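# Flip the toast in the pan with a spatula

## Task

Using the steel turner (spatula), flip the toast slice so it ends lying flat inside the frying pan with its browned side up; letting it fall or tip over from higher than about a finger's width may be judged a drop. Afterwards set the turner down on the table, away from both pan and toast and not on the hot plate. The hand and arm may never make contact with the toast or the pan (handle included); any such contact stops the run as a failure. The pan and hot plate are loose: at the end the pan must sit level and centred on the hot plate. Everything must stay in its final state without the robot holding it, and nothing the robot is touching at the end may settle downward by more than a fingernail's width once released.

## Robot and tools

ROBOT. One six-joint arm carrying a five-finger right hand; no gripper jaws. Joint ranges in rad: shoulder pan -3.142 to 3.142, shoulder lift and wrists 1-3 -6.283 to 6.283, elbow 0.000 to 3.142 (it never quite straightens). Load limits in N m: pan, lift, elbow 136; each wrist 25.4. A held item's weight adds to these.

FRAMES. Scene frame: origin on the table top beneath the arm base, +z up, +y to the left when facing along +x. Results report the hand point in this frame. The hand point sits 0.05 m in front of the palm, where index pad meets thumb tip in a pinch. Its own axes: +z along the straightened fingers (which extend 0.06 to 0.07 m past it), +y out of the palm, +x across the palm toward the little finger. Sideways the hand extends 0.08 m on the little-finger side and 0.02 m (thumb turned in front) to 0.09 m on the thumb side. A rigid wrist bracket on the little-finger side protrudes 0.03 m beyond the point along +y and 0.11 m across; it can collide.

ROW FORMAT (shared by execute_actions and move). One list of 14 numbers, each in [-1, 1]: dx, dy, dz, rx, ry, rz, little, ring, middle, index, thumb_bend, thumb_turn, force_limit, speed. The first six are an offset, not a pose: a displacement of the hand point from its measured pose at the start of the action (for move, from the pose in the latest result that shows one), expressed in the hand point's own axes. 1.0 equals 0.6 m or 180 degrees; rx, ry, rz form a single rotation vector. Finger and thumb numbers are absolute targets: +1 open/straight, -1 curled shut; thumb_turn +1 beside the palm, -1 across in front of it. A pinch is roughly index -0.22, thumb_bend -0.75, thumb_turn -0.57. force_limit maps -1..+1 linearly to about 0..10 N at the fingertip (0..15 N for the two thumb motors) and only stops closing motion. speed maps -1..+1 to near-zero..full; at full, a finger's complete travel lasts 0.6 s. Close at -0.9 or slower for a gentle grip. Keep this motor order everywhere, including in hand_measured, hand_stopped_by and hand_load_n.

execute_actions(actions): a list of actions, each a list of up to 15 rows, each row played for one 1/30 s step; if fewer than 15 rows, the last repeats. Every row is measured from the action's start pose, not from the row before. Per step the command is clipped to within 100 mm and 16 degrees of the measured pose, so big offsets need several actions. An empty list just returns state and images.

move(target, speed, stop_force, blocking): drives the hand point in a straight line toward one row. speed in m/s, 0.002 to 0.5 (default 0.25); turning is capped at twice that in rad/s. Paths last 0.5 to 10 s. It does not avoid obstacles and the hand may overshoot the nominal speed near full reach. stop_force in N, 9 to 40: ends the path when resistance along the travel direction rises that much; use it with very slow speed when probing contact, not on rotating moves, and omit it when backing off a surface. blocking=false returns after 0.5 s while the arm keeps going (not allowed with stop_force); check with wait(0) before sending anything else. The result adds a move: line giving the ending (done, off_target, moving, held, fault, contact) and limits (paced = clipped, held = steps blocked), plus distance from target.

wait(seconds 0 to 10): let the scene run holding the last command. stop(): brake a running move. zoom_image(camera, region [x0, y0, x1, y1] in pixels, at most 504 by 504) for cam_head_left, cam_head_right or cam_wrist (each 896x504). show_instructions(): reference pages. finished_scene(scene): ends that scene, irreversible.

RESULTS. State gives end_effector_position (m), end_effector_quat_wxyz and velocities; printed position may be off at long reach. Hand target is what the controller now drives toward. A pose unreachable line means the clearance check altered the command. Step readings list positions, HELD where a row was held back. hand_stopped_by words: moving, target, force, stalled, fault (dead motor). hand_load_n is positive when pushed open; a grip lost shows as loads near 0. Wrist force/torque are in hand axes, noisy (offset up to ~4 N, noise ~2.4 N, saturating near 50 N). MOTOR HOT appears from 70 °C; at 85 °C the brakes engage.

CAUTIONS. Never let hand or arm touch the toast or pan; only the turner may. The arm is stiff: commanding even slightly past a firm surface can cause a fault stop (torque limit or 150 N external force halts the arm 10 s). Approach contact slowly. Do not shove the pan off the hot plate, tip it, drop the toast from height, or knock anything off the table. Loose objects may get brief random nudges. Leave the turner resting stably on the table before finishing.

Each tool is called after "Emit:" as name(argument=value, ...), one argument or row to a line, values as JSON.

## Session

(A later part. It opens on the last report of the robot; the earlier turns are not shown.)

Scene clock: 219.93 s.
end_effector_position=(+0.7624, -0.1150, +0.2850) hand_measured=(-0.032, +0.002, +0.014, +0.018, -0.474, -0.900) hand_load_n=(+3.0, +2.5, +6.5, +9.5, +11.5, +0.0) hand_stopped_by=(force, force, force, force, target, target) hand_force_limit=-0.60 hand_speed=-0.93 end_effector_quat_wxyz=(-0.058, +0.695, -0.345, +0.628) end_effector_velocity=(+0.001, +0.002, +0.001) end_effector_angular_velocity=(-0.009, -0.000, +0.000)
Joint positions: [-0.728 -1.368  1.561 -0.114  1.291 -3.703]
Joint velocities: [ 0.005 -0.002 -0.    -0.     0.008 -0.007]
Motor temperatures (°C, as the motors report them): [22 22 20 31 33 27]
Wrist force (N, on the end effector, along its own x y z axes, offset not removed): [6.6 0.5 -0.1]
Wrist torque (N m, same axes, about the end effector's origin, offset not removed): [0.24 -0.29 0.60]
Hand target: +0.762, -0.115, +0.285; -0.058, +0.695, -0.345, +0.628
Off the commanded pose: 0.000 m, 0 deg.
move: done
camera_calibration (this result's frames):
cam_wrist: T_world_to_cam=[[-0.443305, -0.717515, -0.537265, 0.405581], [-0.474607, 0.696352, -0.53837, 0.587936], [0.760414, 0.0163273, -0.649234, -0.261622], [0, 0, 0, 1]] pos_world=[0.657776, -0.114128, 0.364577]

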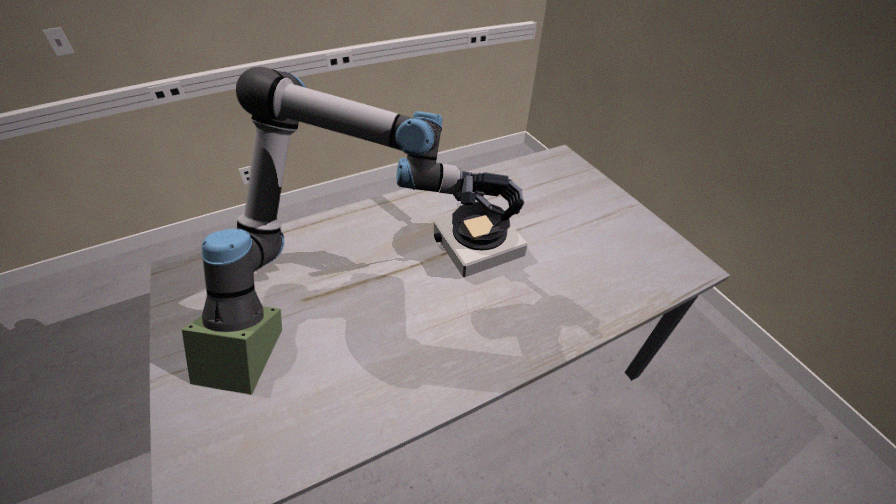

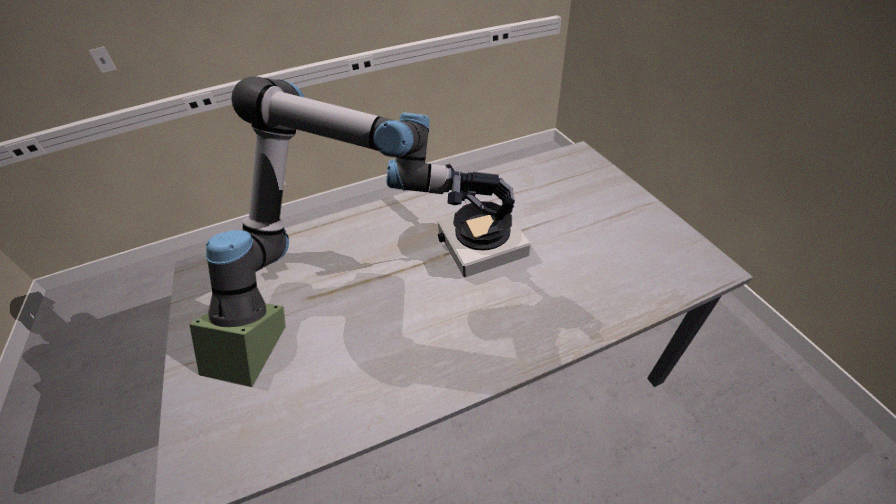

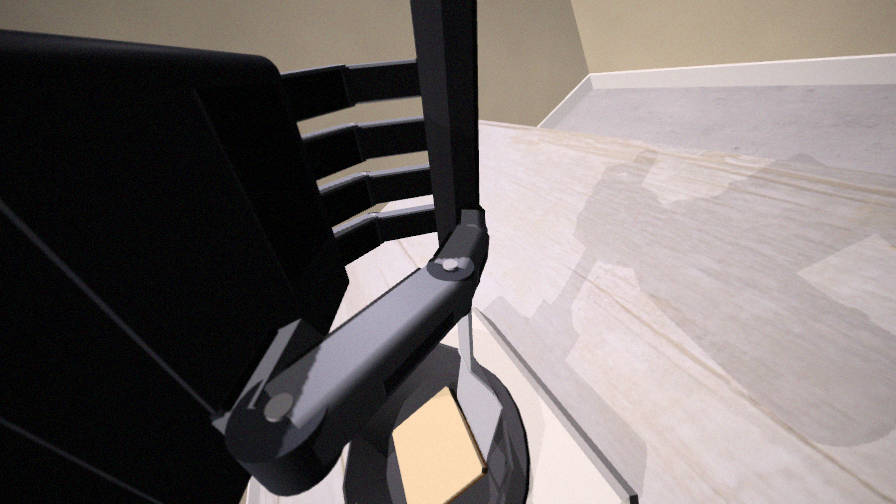

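Emit:
move(
  target=[-0.01737,0.0623,0.02372,0.00089,-0.02555,0.06759,-0.45,-0.45,-0.4,-0.45,-0.48,-0.9,-0.6,-0.93],
  speed=0.06,
)

Emit:
zoom_image(
  camera="cam_wrist",
  region=[390, 334, 590, 504],
)

Emit:
zoom_image(
  camera="cam_head_left",
  region=[440, 190, 530, 270],
)

Scene clock: 238.80 s.
end_effector_position=(+0.7605, -0.1425, +0.2543) hand_measured=(-0.032, +0.002, +0.014, +0.018, -0.474, -0.900) hand_load_n=(+1.5, +1.5, +6.5, +10.0, +12.5, +1.0) hand_stopped_by=(force, force, force, force, target, target) hand_force_limit=-0.60 hand_speed=-0.93 end_effector_quat_wxyz=(-0.138, +0.679, -0.413, +0.591) end_effector_velocity=(-0.000, -0.001, -0.002) end_effector_angular_velocity=(+0.008, -0.000, -0.000)
Joint positions: [-0.804 -1.301  1.56  -0.141  1.143 -3.512]
Joint velocities: [-0.002  0.003  0.002 -0.003 -0.005  0.007]
Motor temperatures (°C, as the motors report them): [22 22 20 31 33 27]
Wrist force (N, on the end effector, along its own x y z axes, offset not removed): [0.1 3.7 -1.1]
Wrist torque (N m, same axes, about the end effector's origin, offset not removed): [0.57 -0.09 0.33]
Hand target: +0.761, -0.143, +0.254; -0.139, +0.679, -0.413, +0.590
Off the commanded pose: 0.000 m, 0 deg.
move: done
camera_calibration (this result's frames):
cam_wrist: T_world_to_cam=[[-0.433513, -0.578402, -0.691026, 0.420025], [-0.46743, 0.799934, -0.376318, 0.557673], [0.770439, 0.159867, -0.617144, -0.275007], [0, 0, 0, 1]] pos_world=[0.654636, -0.159194, 0.330392]

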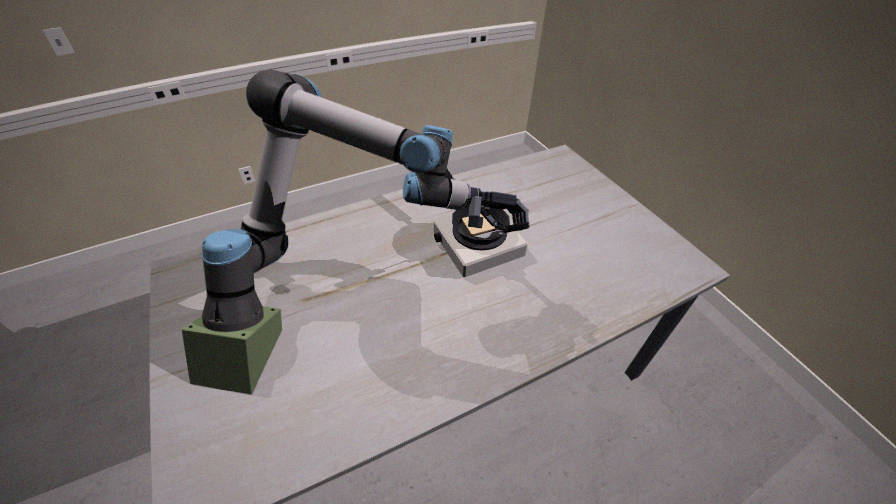

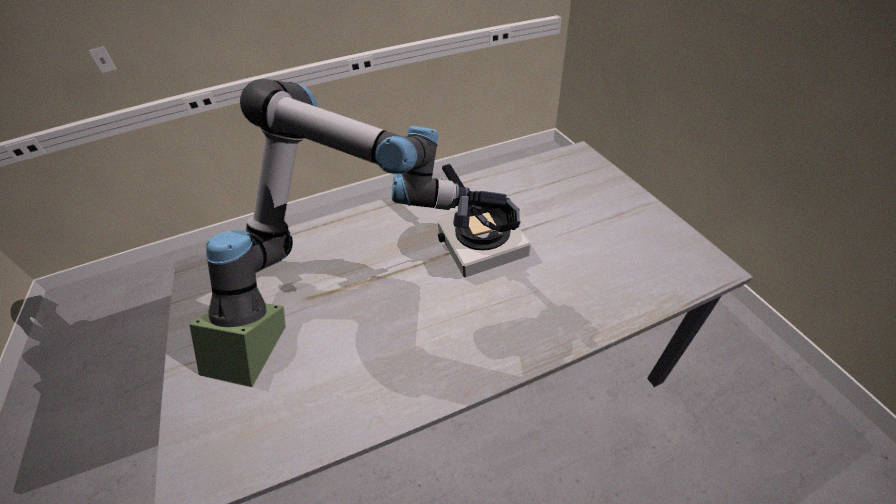

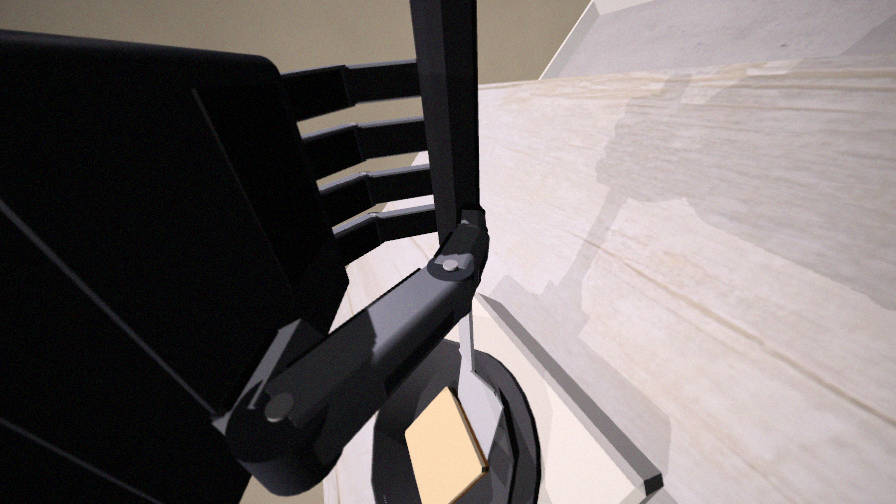

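Region (390, 334, 590, 504) of cam_wrist's 896x504 image, scaled by 2.520, with more detail than that image has; it fills the top 428 rows of this view, and the rest is white.

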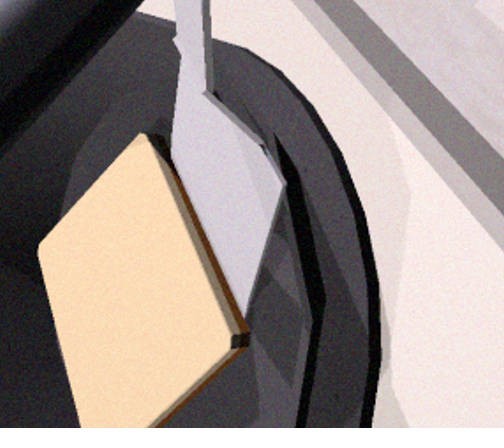

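Region (440, 190, 530, 270) of cam_head_left's 896x504 image, scaled by 5.600, with more detail than that image has.

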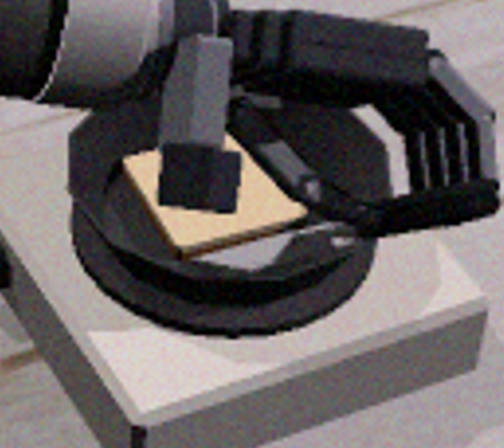

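Emit:
move(
  target=[-0.0132,0.01111,0.00437,0.0002,-0.0059,0.0156,-0.45,-0.45,-0.4,-0.45,-0.48,-0.9,-0.6,-0.93],
  speed=0.02,
)

Emit:
zoom_image(
  camera="cam_wrist",
  region=[390, 334, 590, 504],
)

Emit:
zoom_image(
  camera="cam_head_left",
  region=[440, 190, 530, 270],
)

Scene clock: 245.07 s.
end_effector_position=(+0.7606, -0.1417, +0.2437) hand_measured=(-0.032, +0.002, +0.014, +0.018, -0.474, -0.900) hand_load_n=(+2.0, +2.0, +6.5, +10.5, +11.0, +0.5) hand_stopped_by=(force, force, force, force, target, target) hand_force_limit=-0.60 hand_speed=-0.93 end_effector_quat_wxyz=(-0.157, +0.674, -0.428, +0.581) end_effector_velocity=(-0.000, -0.000, -0.001) end_effector_angular_velocity=(+0.006, -0.000, +0.000)
Joint positions: [-0.806 -1.288  1.566 -0.154  1.123 -3.466]
Joint velocities: [-0.001  0.002  0.001 -0.002 -0.003  0.005]
Motor temperatures (°C, as the motors report them): [22 22 20 31 33 27]
Wrist force (N, on the end effector, along its own x y z axes, offset not removed): [3.6 0.5 -1.8]
Wrist torque (N m, same axes, about the end effector's origin, offset not removed): [0.25 -0.28 0.50]
Hand target: +0.761, -0.142, +0.244; -0.157, +0.674, -0.428, +0.581
Off the commanded pose: 0.000 m, 0 deg.
move: done
camera_calibration (this result's frames):
cam_wrist: T_world_to_cam=[[-0.430965, -0.541892, -0.721542, 0.423912], [-0.466161, 0.818345, -0.336163, 0.544954], [0.772634, 0.19148, -0.605287, -0.281771], [0, 0, 0, 1]] pos_world=[0.654433, -0.162292, 0.318511]

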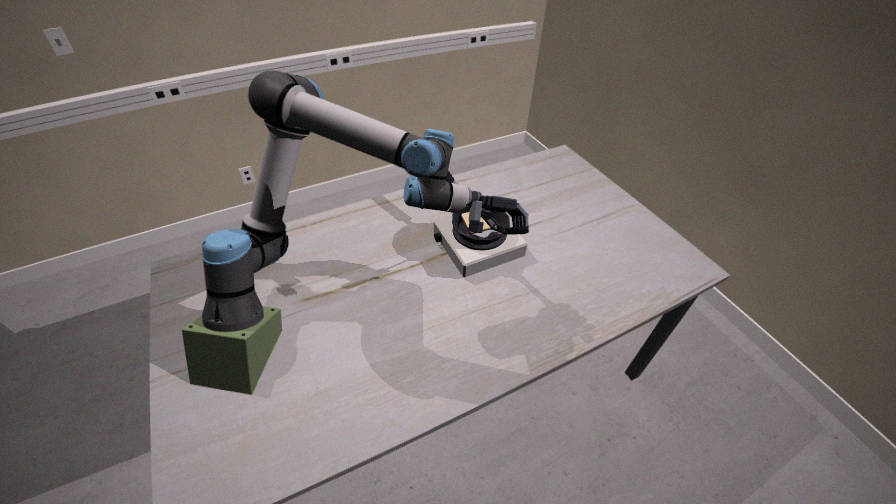

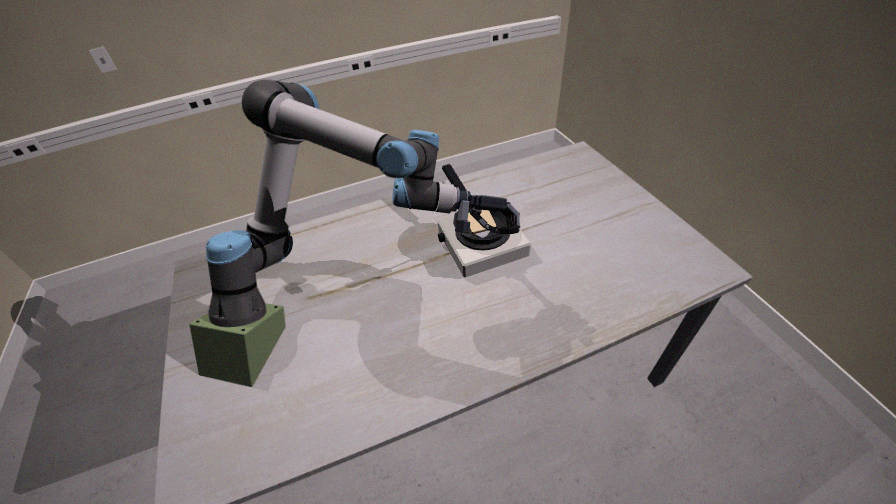

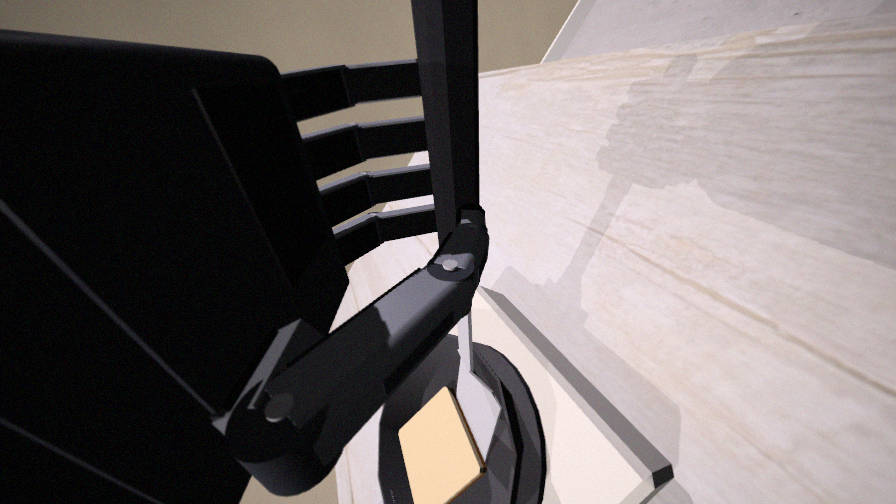

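Region (390, 334, 590, 504) of cam_wrist's 896x504 image, scaled by 2.520, with more detail than that image has; it fills the top 428 rows of this view, and the rest is white.

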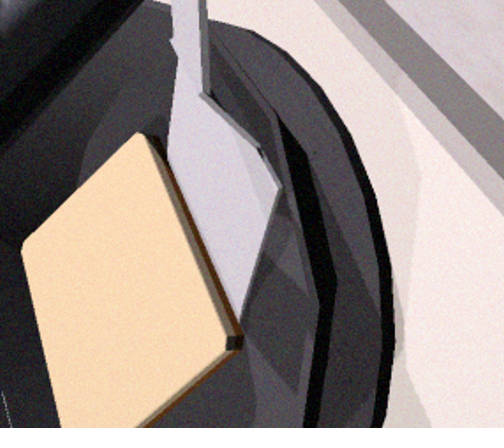

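Region (440, 190, 530, 270) of cam_head_left's 896x504 image, scaled by 5.600, with more detail than that image has.

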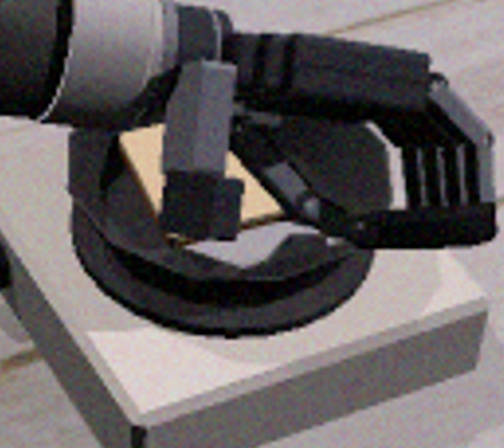

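Emit:
zoom_image(
  camera="cam_wrist",
  region=[430, 380, 530, 480],
)

Emit:
zoom_image(
  camera="cam_head_right",
  region=[450, 195, 520, 255],
)

Region (430, 380, 530, 480) of cam_wrist's 896x504 image, scaled by 5.040, with more detail than that image has.

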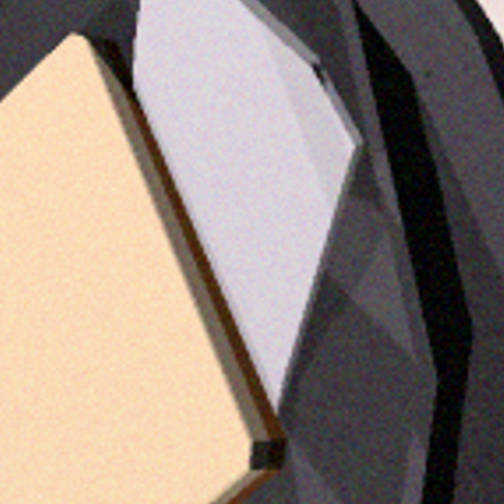

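Region (450, 195, 520, 255) of cam_head_right's 896x504 image, scaled by 7.200, with more detail than that image has; it fills the top 432 rows of this view, and the rest is white.

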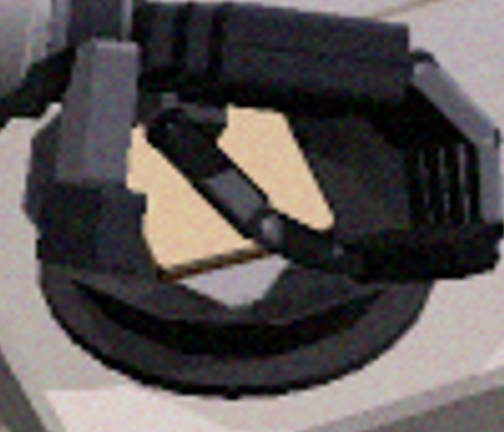

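Emit:
move(
  target=[0.0051,0.0041,0.0015,-0.01389,0,0,-0.45,-0.45,-0.4,-0.45,-0.48,-0.9,-0.6,-0.93],
  speed=0.025,
)

Emit:
zoom_image(
  camera="cam_wrist",
  region=[390, 334, 590, 504],
)

Scene clock: 268.60 s.
end_effector_position=(+0.7603, -0.1456, +0.2437) hand_measured=(-0.032, +0.002, +0.014, +0.018, -0.474, -0.900) hand_load_n=(+1.0, +1.5, +6.5, +10.0, +13.0, +1.0) hand_stopped_by=(force, force, force, force, target, target) hand_force_limit=-0.60 hand_speed=-0.93 end_effector_quat_wxyz=(-0.142, +0.678, -0.440, +0.572) end_effector_velocity=(-0.000, -0.000, -0.001) end_effector_angular_velocity=(+0.001, +0.007, -0.005)
Joint positions: [-0.803 -1.272  1.524 -0.084  1.14  -3.485]
Joint velocities: [ 0.002  0.004 -0.007  0.013  0.003 -0.003]
Motor temperatures (°C, as the motors report them): [22 22 20 31 33 27]
Wrist force (N, on the end effector, along its own x y z axes, offset not removed): [1.7 2.5 -1.2]
Wrist torque (N m, same axes, about the end effector's origin, offset not removed): [0.59 -0.25 0.59]
Hand target: +0.760, -0.146, +0.244; -0.142, +0.678, -0.440, +0.571
Off the commanded pose: 0.000 m, 0 deg.
move: done
camera_calibration (this result's frames):
cam_wrist: T_world_to_cam=[[-0.469134, -0.528082, -0.707844, 0.449341], [-0.453857, 0.831742, -0.319716, 0.536632], [0.75758, 0.17127, -0.629872, -0.266302], [0, 0, 0, 1]] pos_world=[0.6561, -0.16344, 0.321897]

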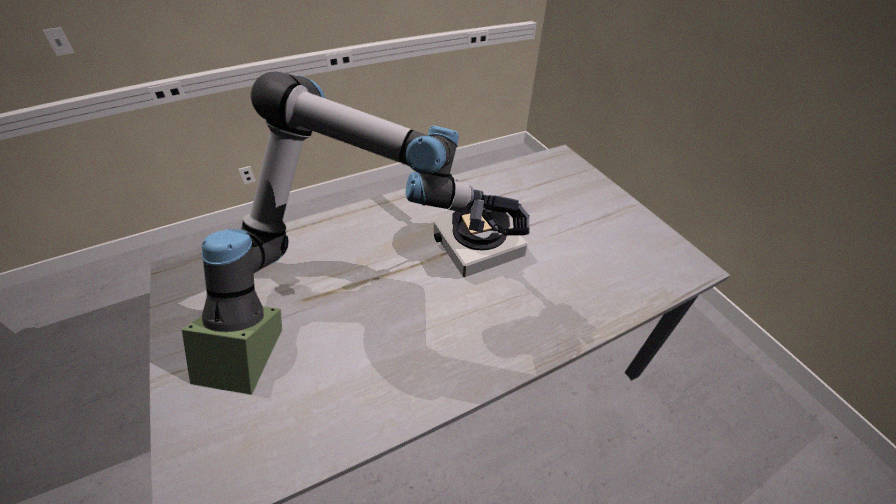

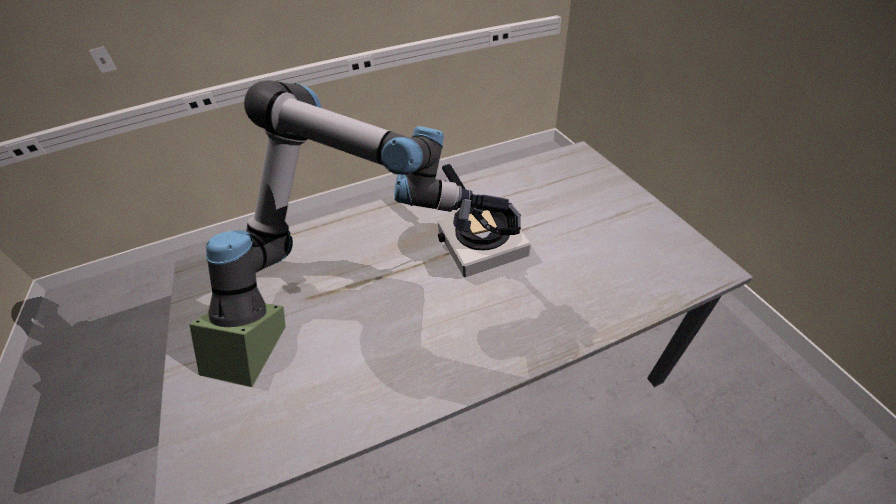

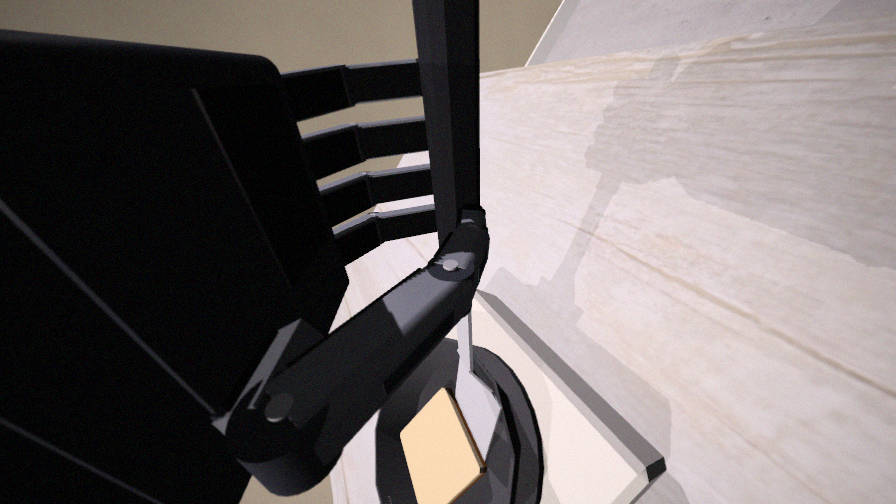

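Region (390, 334, 590, 504) of cam_wrist's 896x504 image, scaled by 2.520, with more detail than that image has; it fills the top 428 rows of this view, and the rest is white.

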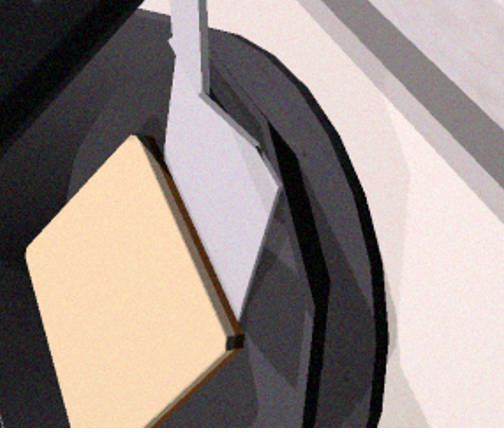

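Emit:
move(
  target=[-0.0013,0.0014,0.0006,0.0067,0,0,-0.45,-0.45,-0.4,-0.45,-0.48,-0.9,-0.6,-0.93],
  speed=0.02,
)

Emit:
move(
  target=[-0.01015,-0.00806,-0.00312,0,0,0,-0.45,-0.45,-0.4,-0.45,-0.48,-0.9,-0.6,-0.93],
  speed=0.012,
)

Emit:
zoom_image(
  camera="cam_wrist",
  region=[390, 334, 590, 504],
)

Emit:
zoom_image(
  camera="cam_head_left",
  region=[440, 190, 530, 270],
)

Scene clock: 275.10 s.
end_effector_position=(+0.7603, -0.1456, +0.2426) hand_measured=(-0.032, +0.002, +0.014, +0.018, -0.474, -0.900) hand_load_n=(+1.5, +1.5, +6.5, +10.0, +12.0, +0.5) hand_stopped_by=(force, force, force, force, target, target) hand_force_limit=-0.60 hand_speed=-0.93 end_effector_quat_wxyz=(-0.149, +0.676, -0.434, +0.576) end_effector_velocity=(-0.001, -0.000, -0.001) end_effector_angular_velocity=(+0.001, -0.004, +0.004)
Joint positions: [-0.806 -1.277  1.545 -0.121  1.13  -3.476]
Joint velocities: [-0.001 -0.002  0.008 -0.011 -0.004  0.003]
Motor temperatures (°C, as the motors report them): [22 22 20 31 33 27]
Wrist force (N, on the end effector, along its own x y z axes, offset not removed): [1.9 2.9 0.0]
Wrist torque (N m, same axes, about the end effector's origin, offset not removed): [0.62 -0.02 0.54]
Hand target: +0.760, -0.146, +0.243; -0.149, +0.676, -0.434, +0.576
Off the commanded pose: 0.000 m, 0 deg.
move: done
camera_calibration (this result's frames):
cam_wrist: T_world_to_cam=[[-0.451047, -0.534798, -0.714526, 0.435402], [-0.459849, 0.825398, -0.327501, 0.541781], [0.764915, 0.180856, -0.61822, -0.274049], [0, 0, 0, 1]] pos_world=[0.655149, -0.164769, 0.319117]

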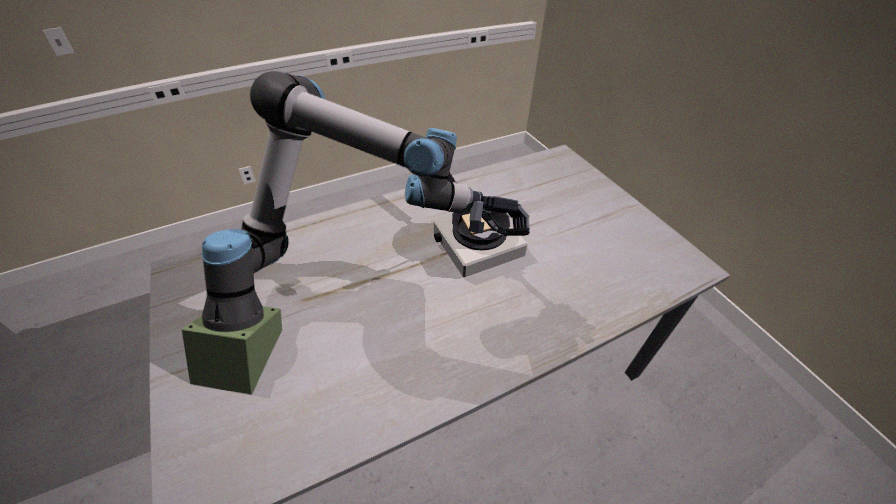

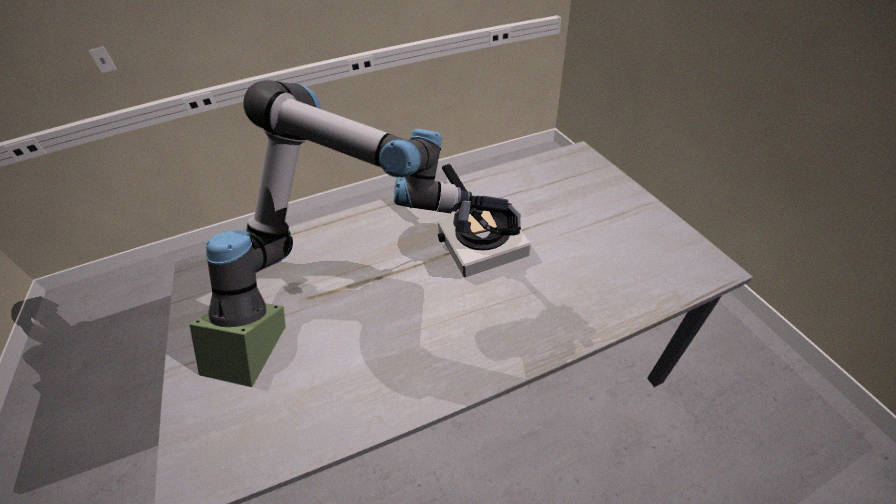

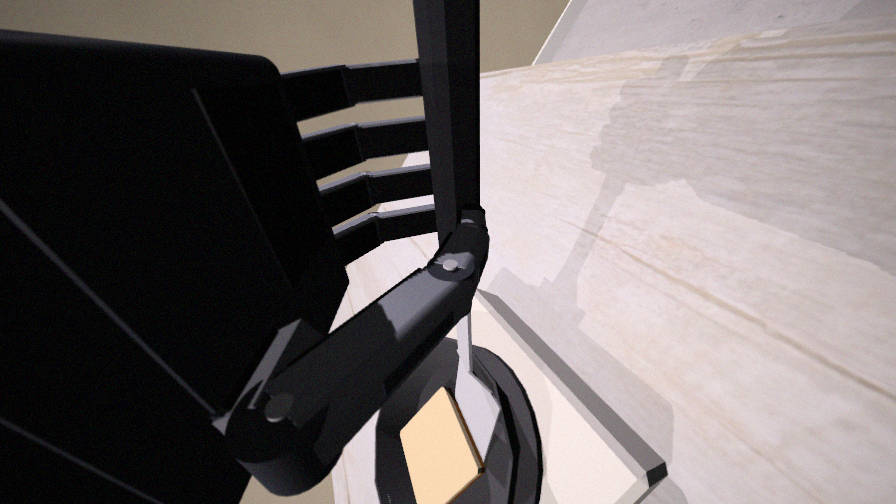

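Scene clock: 276.00 s.
end_effector_position=(+0.7609, -0.1378, +0.2425) hand_measured=(-0.032, +0.002, +0.014, +0.018, -0.474, -0.900) hand_load_n=(+1.5, +1.5, +6.5, +10.0, +12.5, +0.5) hand_stopped_by=(force, force, force, force, target, target) hand_force_limit=-0.60 hand_speed=-0.93 end_effector_quat_wxyz=(-0.149, +0.676, -0.434, +0.576) end_effector_velocity=(-0.000, +0.001, +0.000) end_effector_angular_velocity=(-0.000, -0.000, -0.001)
Joint positions: [-0.795 -1.285  1.548 -0.116  1.142 -3.474]
Joint velocities: [ 0.002 -0.002  0.001  0.001  0.003  0.   ]
Motor temperatures (°C, as the motors report them): [22 22 20 31 33 27]
Wrist force (N, on the end effector, along its own x y z axes, offset not removed): [4.6 0.3 0.1]
Wrist torque (N m, same axes, about the end effector's origin, offset not removed): [0.10 -0.48 0.63]
Hand target: +0.761, -0.138, +0.243; -0.149, +0.676, -0.434, +0.576
Off the commanded pose: 0.000 m, 0 deg.
move: done
camera_calibration (this result's frames):
cam_wrist: T_world_to_cam=[[-0.451038, -0.534793, -0.714535, 0.439817], [-0.459853, 0.825398, -0.327494, 0.535582], [0.764918, 0.180869, -0.618213, -0.275887], [0, 0, 0, 1]] pos_world=[0.655694, -0.156958, 0.319109]

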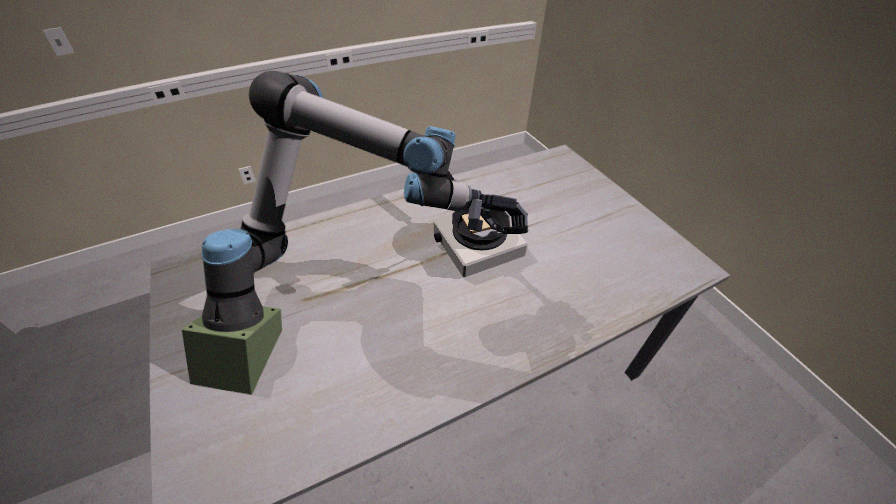

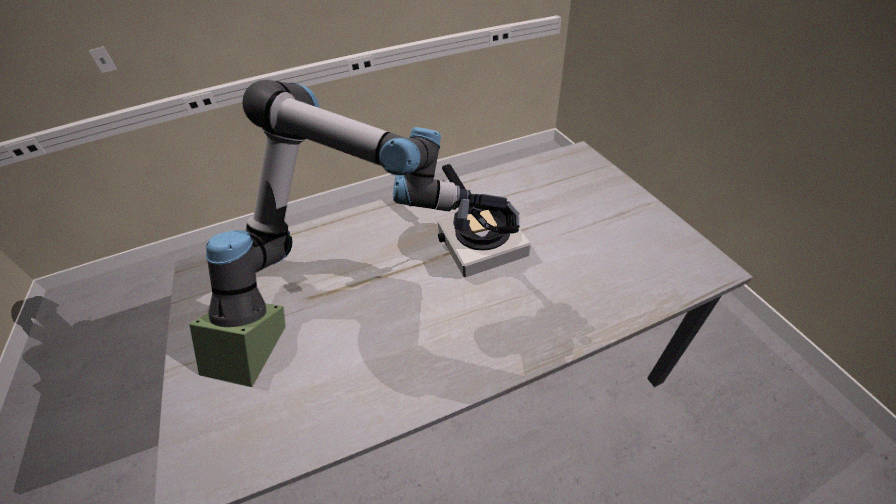

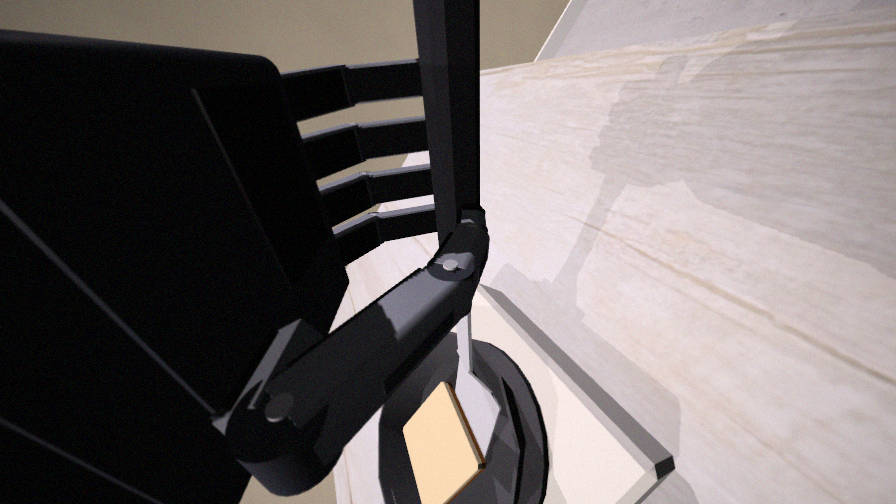

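Region (390, 334, 590, 504) of cam_wrist's 896x504 image, scaled by 2.520, with more detail than that image has; it fills the top 428 rows of this view, and the rest is white.

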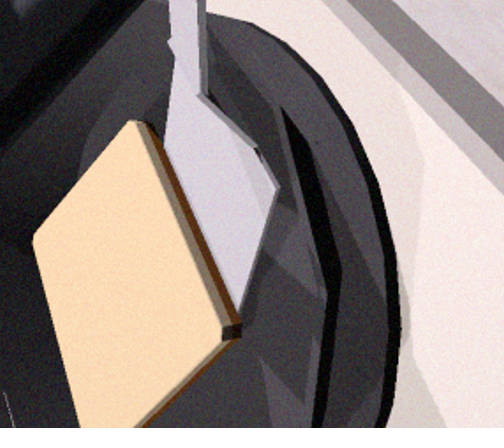

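Region (440, 190, 530, 270) of cam_head_left's 896x504 image, scaled by 5.600, with more detail than that image has.

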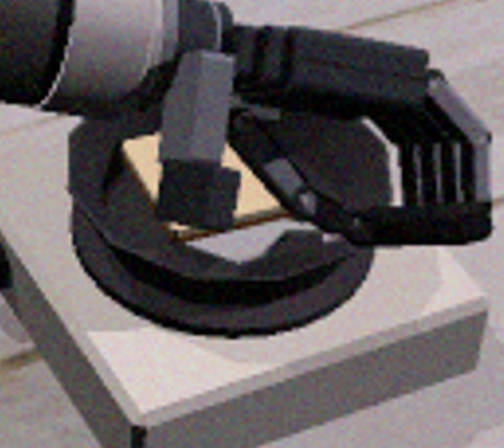

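Emit:
move(
  target=[-0.00818,-0.01258,-0.00498,0,0,0,-0.45,-0.45,-0.4,-0.45,-0.48,-0.9,-0.6,-0.93],
  speed=0.012,
)

Emit:
move(
  target=[0.01698,-0.04947,-0.0202,0,0,0,-0.45,-0.45,-0.4,-0.45,-0.48,-0.9,-0.6,-0.93],
  speed=0.02,
)

Emit:
zoom_image(
  camera="cam_wrist",
  region=[390, 334, 590, 504],
)

Emit:
zoom_image(
  camera="cam_head_left",
  region=[440, 190, 530, 270],
)

Scene clock: 285.30 s.
end_effector_position=(+0.7615, -0.1290, +0.2455) hand_measured=(-0.032, +0.002, +0.014, +0.018, -0.474, -0.900) hand_load_n=(+1.5, +1.5, +6.5, +10.0, +12.5, +1.0) hand_stopped_by=(force, force, force, force, target, target) hand_force_limit=-0.60 hand_speed=-0.93 end_effector_quat_wxyz=(-0.149, +0.676, -0.434, +0.576) end_effector_velocity=(-0.000, +0.002, +0.001) end_effector_angular_velocity=(+0.002, -0.000, -0.001)
Joint positions: [-0.784 -1.296  1.546 -0.103  1.153 -3.472]
Joint velocities: [ 0.002 -0.003 -0.001  0.004  0.002  0.002]
Motor temperatures (°C, as the motors report them): [22 22 20 31 33 27]
Wrist force (N, on the end effector, along its own x y z axes, offset not removed): [2.2 3.4 -0.5]
Wrist torque (N m, same axes, about the end effector's origin, offset not removed): [0.50 -0.41 0.42]
Hand target: +0.761, -0.129, +0.246; -0.149, +0.676, -0.434, +0.576
Off the commanded pose: 0.000 m, 0 deg.
move: done
camera_calibration (this result's frames):
cam_wrist: T_world_to_cam=[[-0.45103, -0.534789, -0.714543, 0.446902], [-0.459863, 0.825397, -0.327484, 0.529539], [0.764917, 0.180887, -0.618209, -0.276133], [0, 0, 0, 1]] pos_world=[0.6563, -0.148132, 0.322038]

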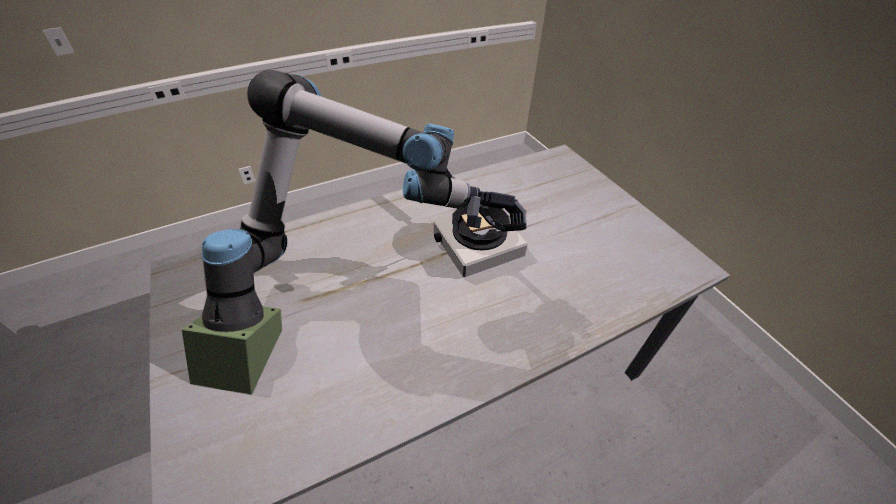

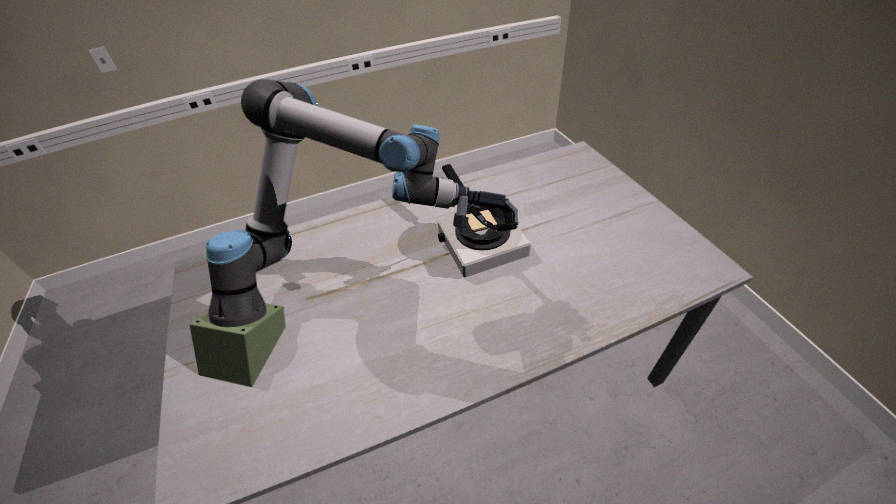

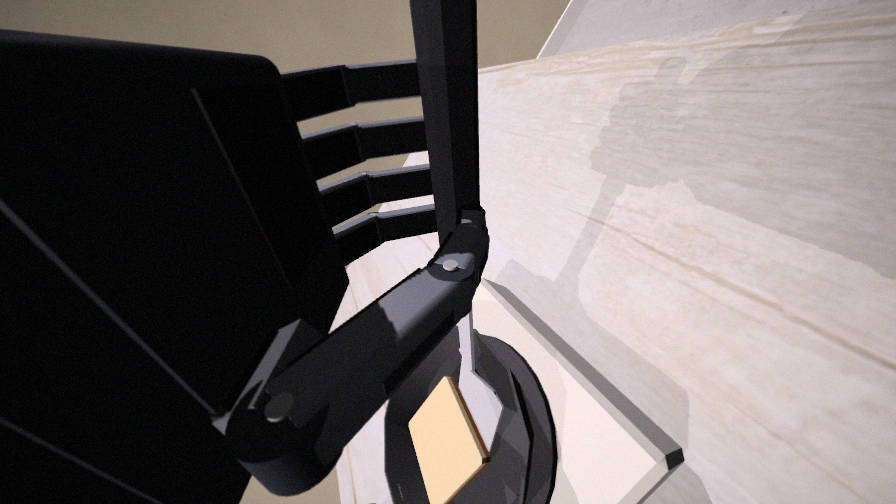

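Scene clock: 287.27 s.
end_effector_position=(+0.7623, -0.1159, +0.2763) hand_measured=(-0.032, +0.002, +0.014, +0.018, -0.474, -0.900) hand_load_n=(+1.5, +1.5, +6.5, +10.0, +12.5, +1.0) hand_stopped_by=(force, force, force, force, target, target) hand_force_limit=-0.60 hand_speed=-0.93 end_effector_quat_wxyz=(-0.149, +0.676, -0.434, +0.576) end_effector_velocity=(-0.000, +0.000, +0.001) end_effector_angular_velocity=(+0.001, +0.001, -0.001)
Joint positions: [-0.794 -1.33   1.505 -0.027  1.142 -3.474]
Joint velocities: [-0.001 -0.001 -0.002  0.005 -0.    -0.   ]
Motor temperatures (°C, as the motors report them): [22 22 20 31 33 27]
Wrist force (N, on the end effector, along its own x y z axes, offset not removed): [0.4 3.8 -1.3]
Wrist torque (N m, same axes, about the end effector's origin, offset not removed): [0.50 -0.14 0.19]
Hand target: +0.762, -0.116, +0.276; -0.149, +0.676, -0.434, +0.576
Off the commanded pose: 0.000 m, 0 deg.
move: done
camera_calibration (this result's frames):
cam_wrist: T_world_to_cam=[[-0.451026, -0.534795, -0.714542, 0.476301], [-0.459862, 0.825394, -0.327492, 0.529305], [0.76492, 0.180883, -0.618206, -0.260065], [0, 0, 0, 1]] pos_world=[0.65716, -0.135121, 0.352907]

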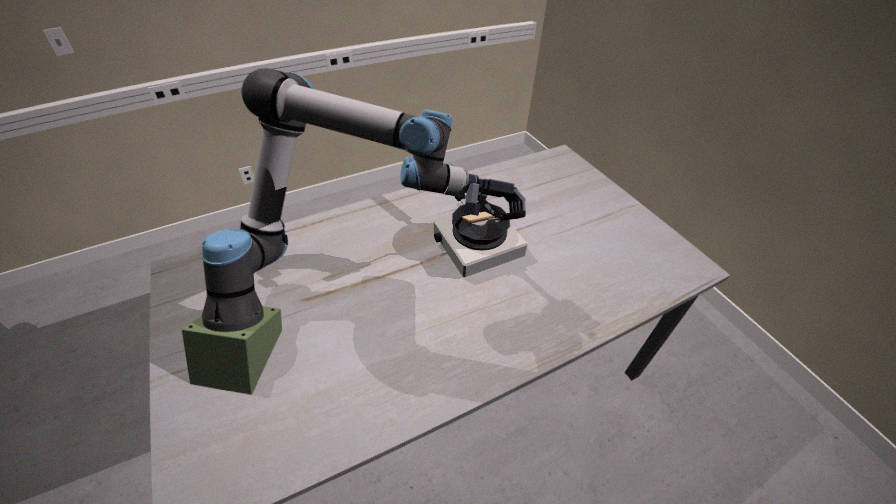

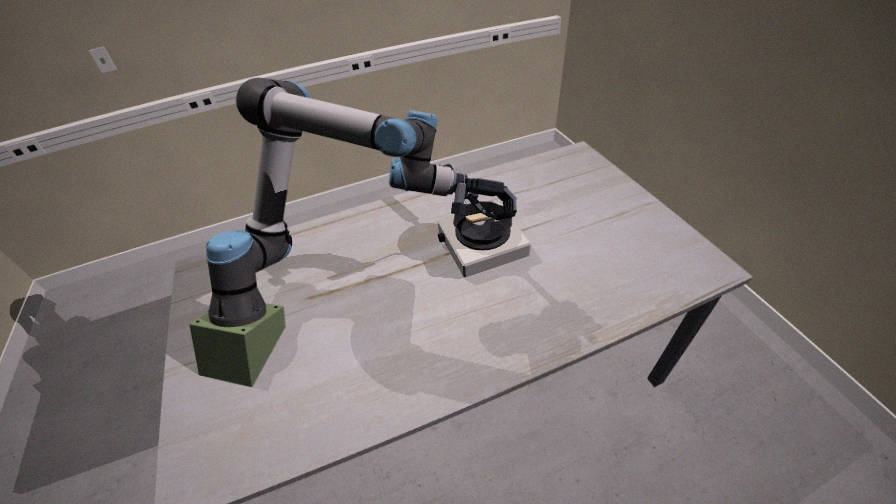

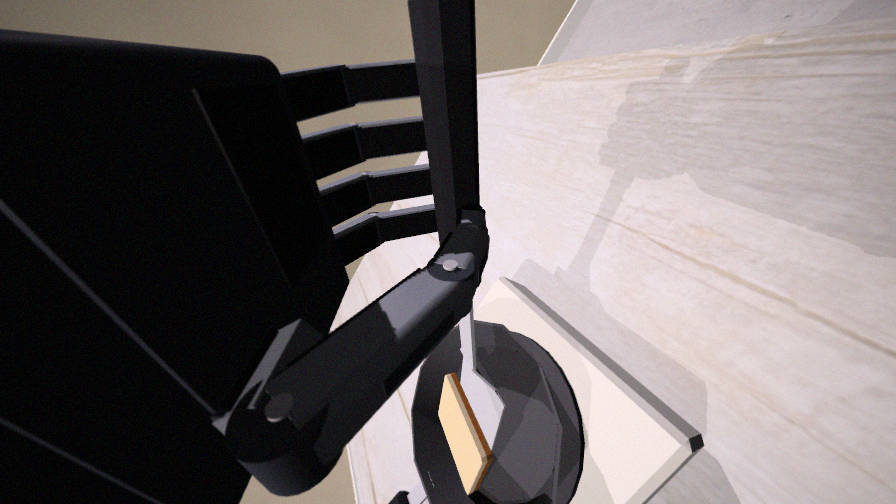

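Region (390, 334, 590, 504) of cam_wrist's 896x504 image, scaled by 2.520, with more detail than that image has; it fills the top 428 rows of this view, and the rest is white.

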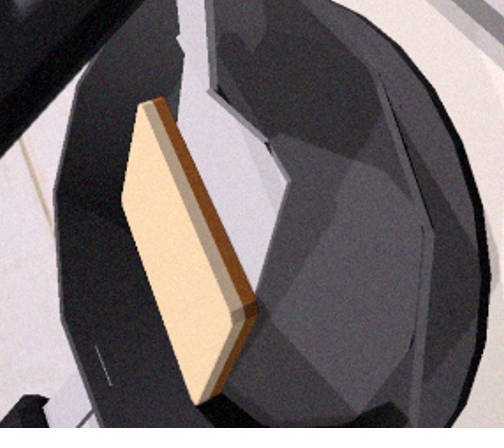

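Region (440, 190, 530, 270) of cam_head_left's 896x504 image, scaled by 5.600, with more detail than that image has.

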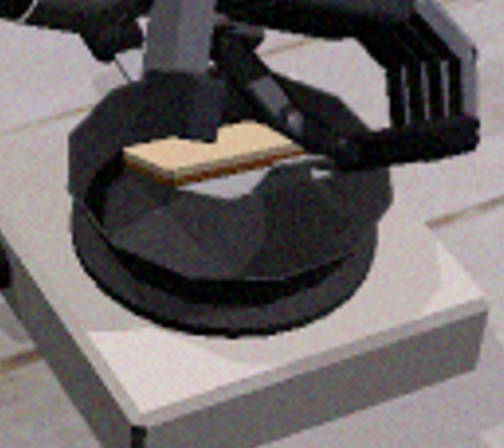

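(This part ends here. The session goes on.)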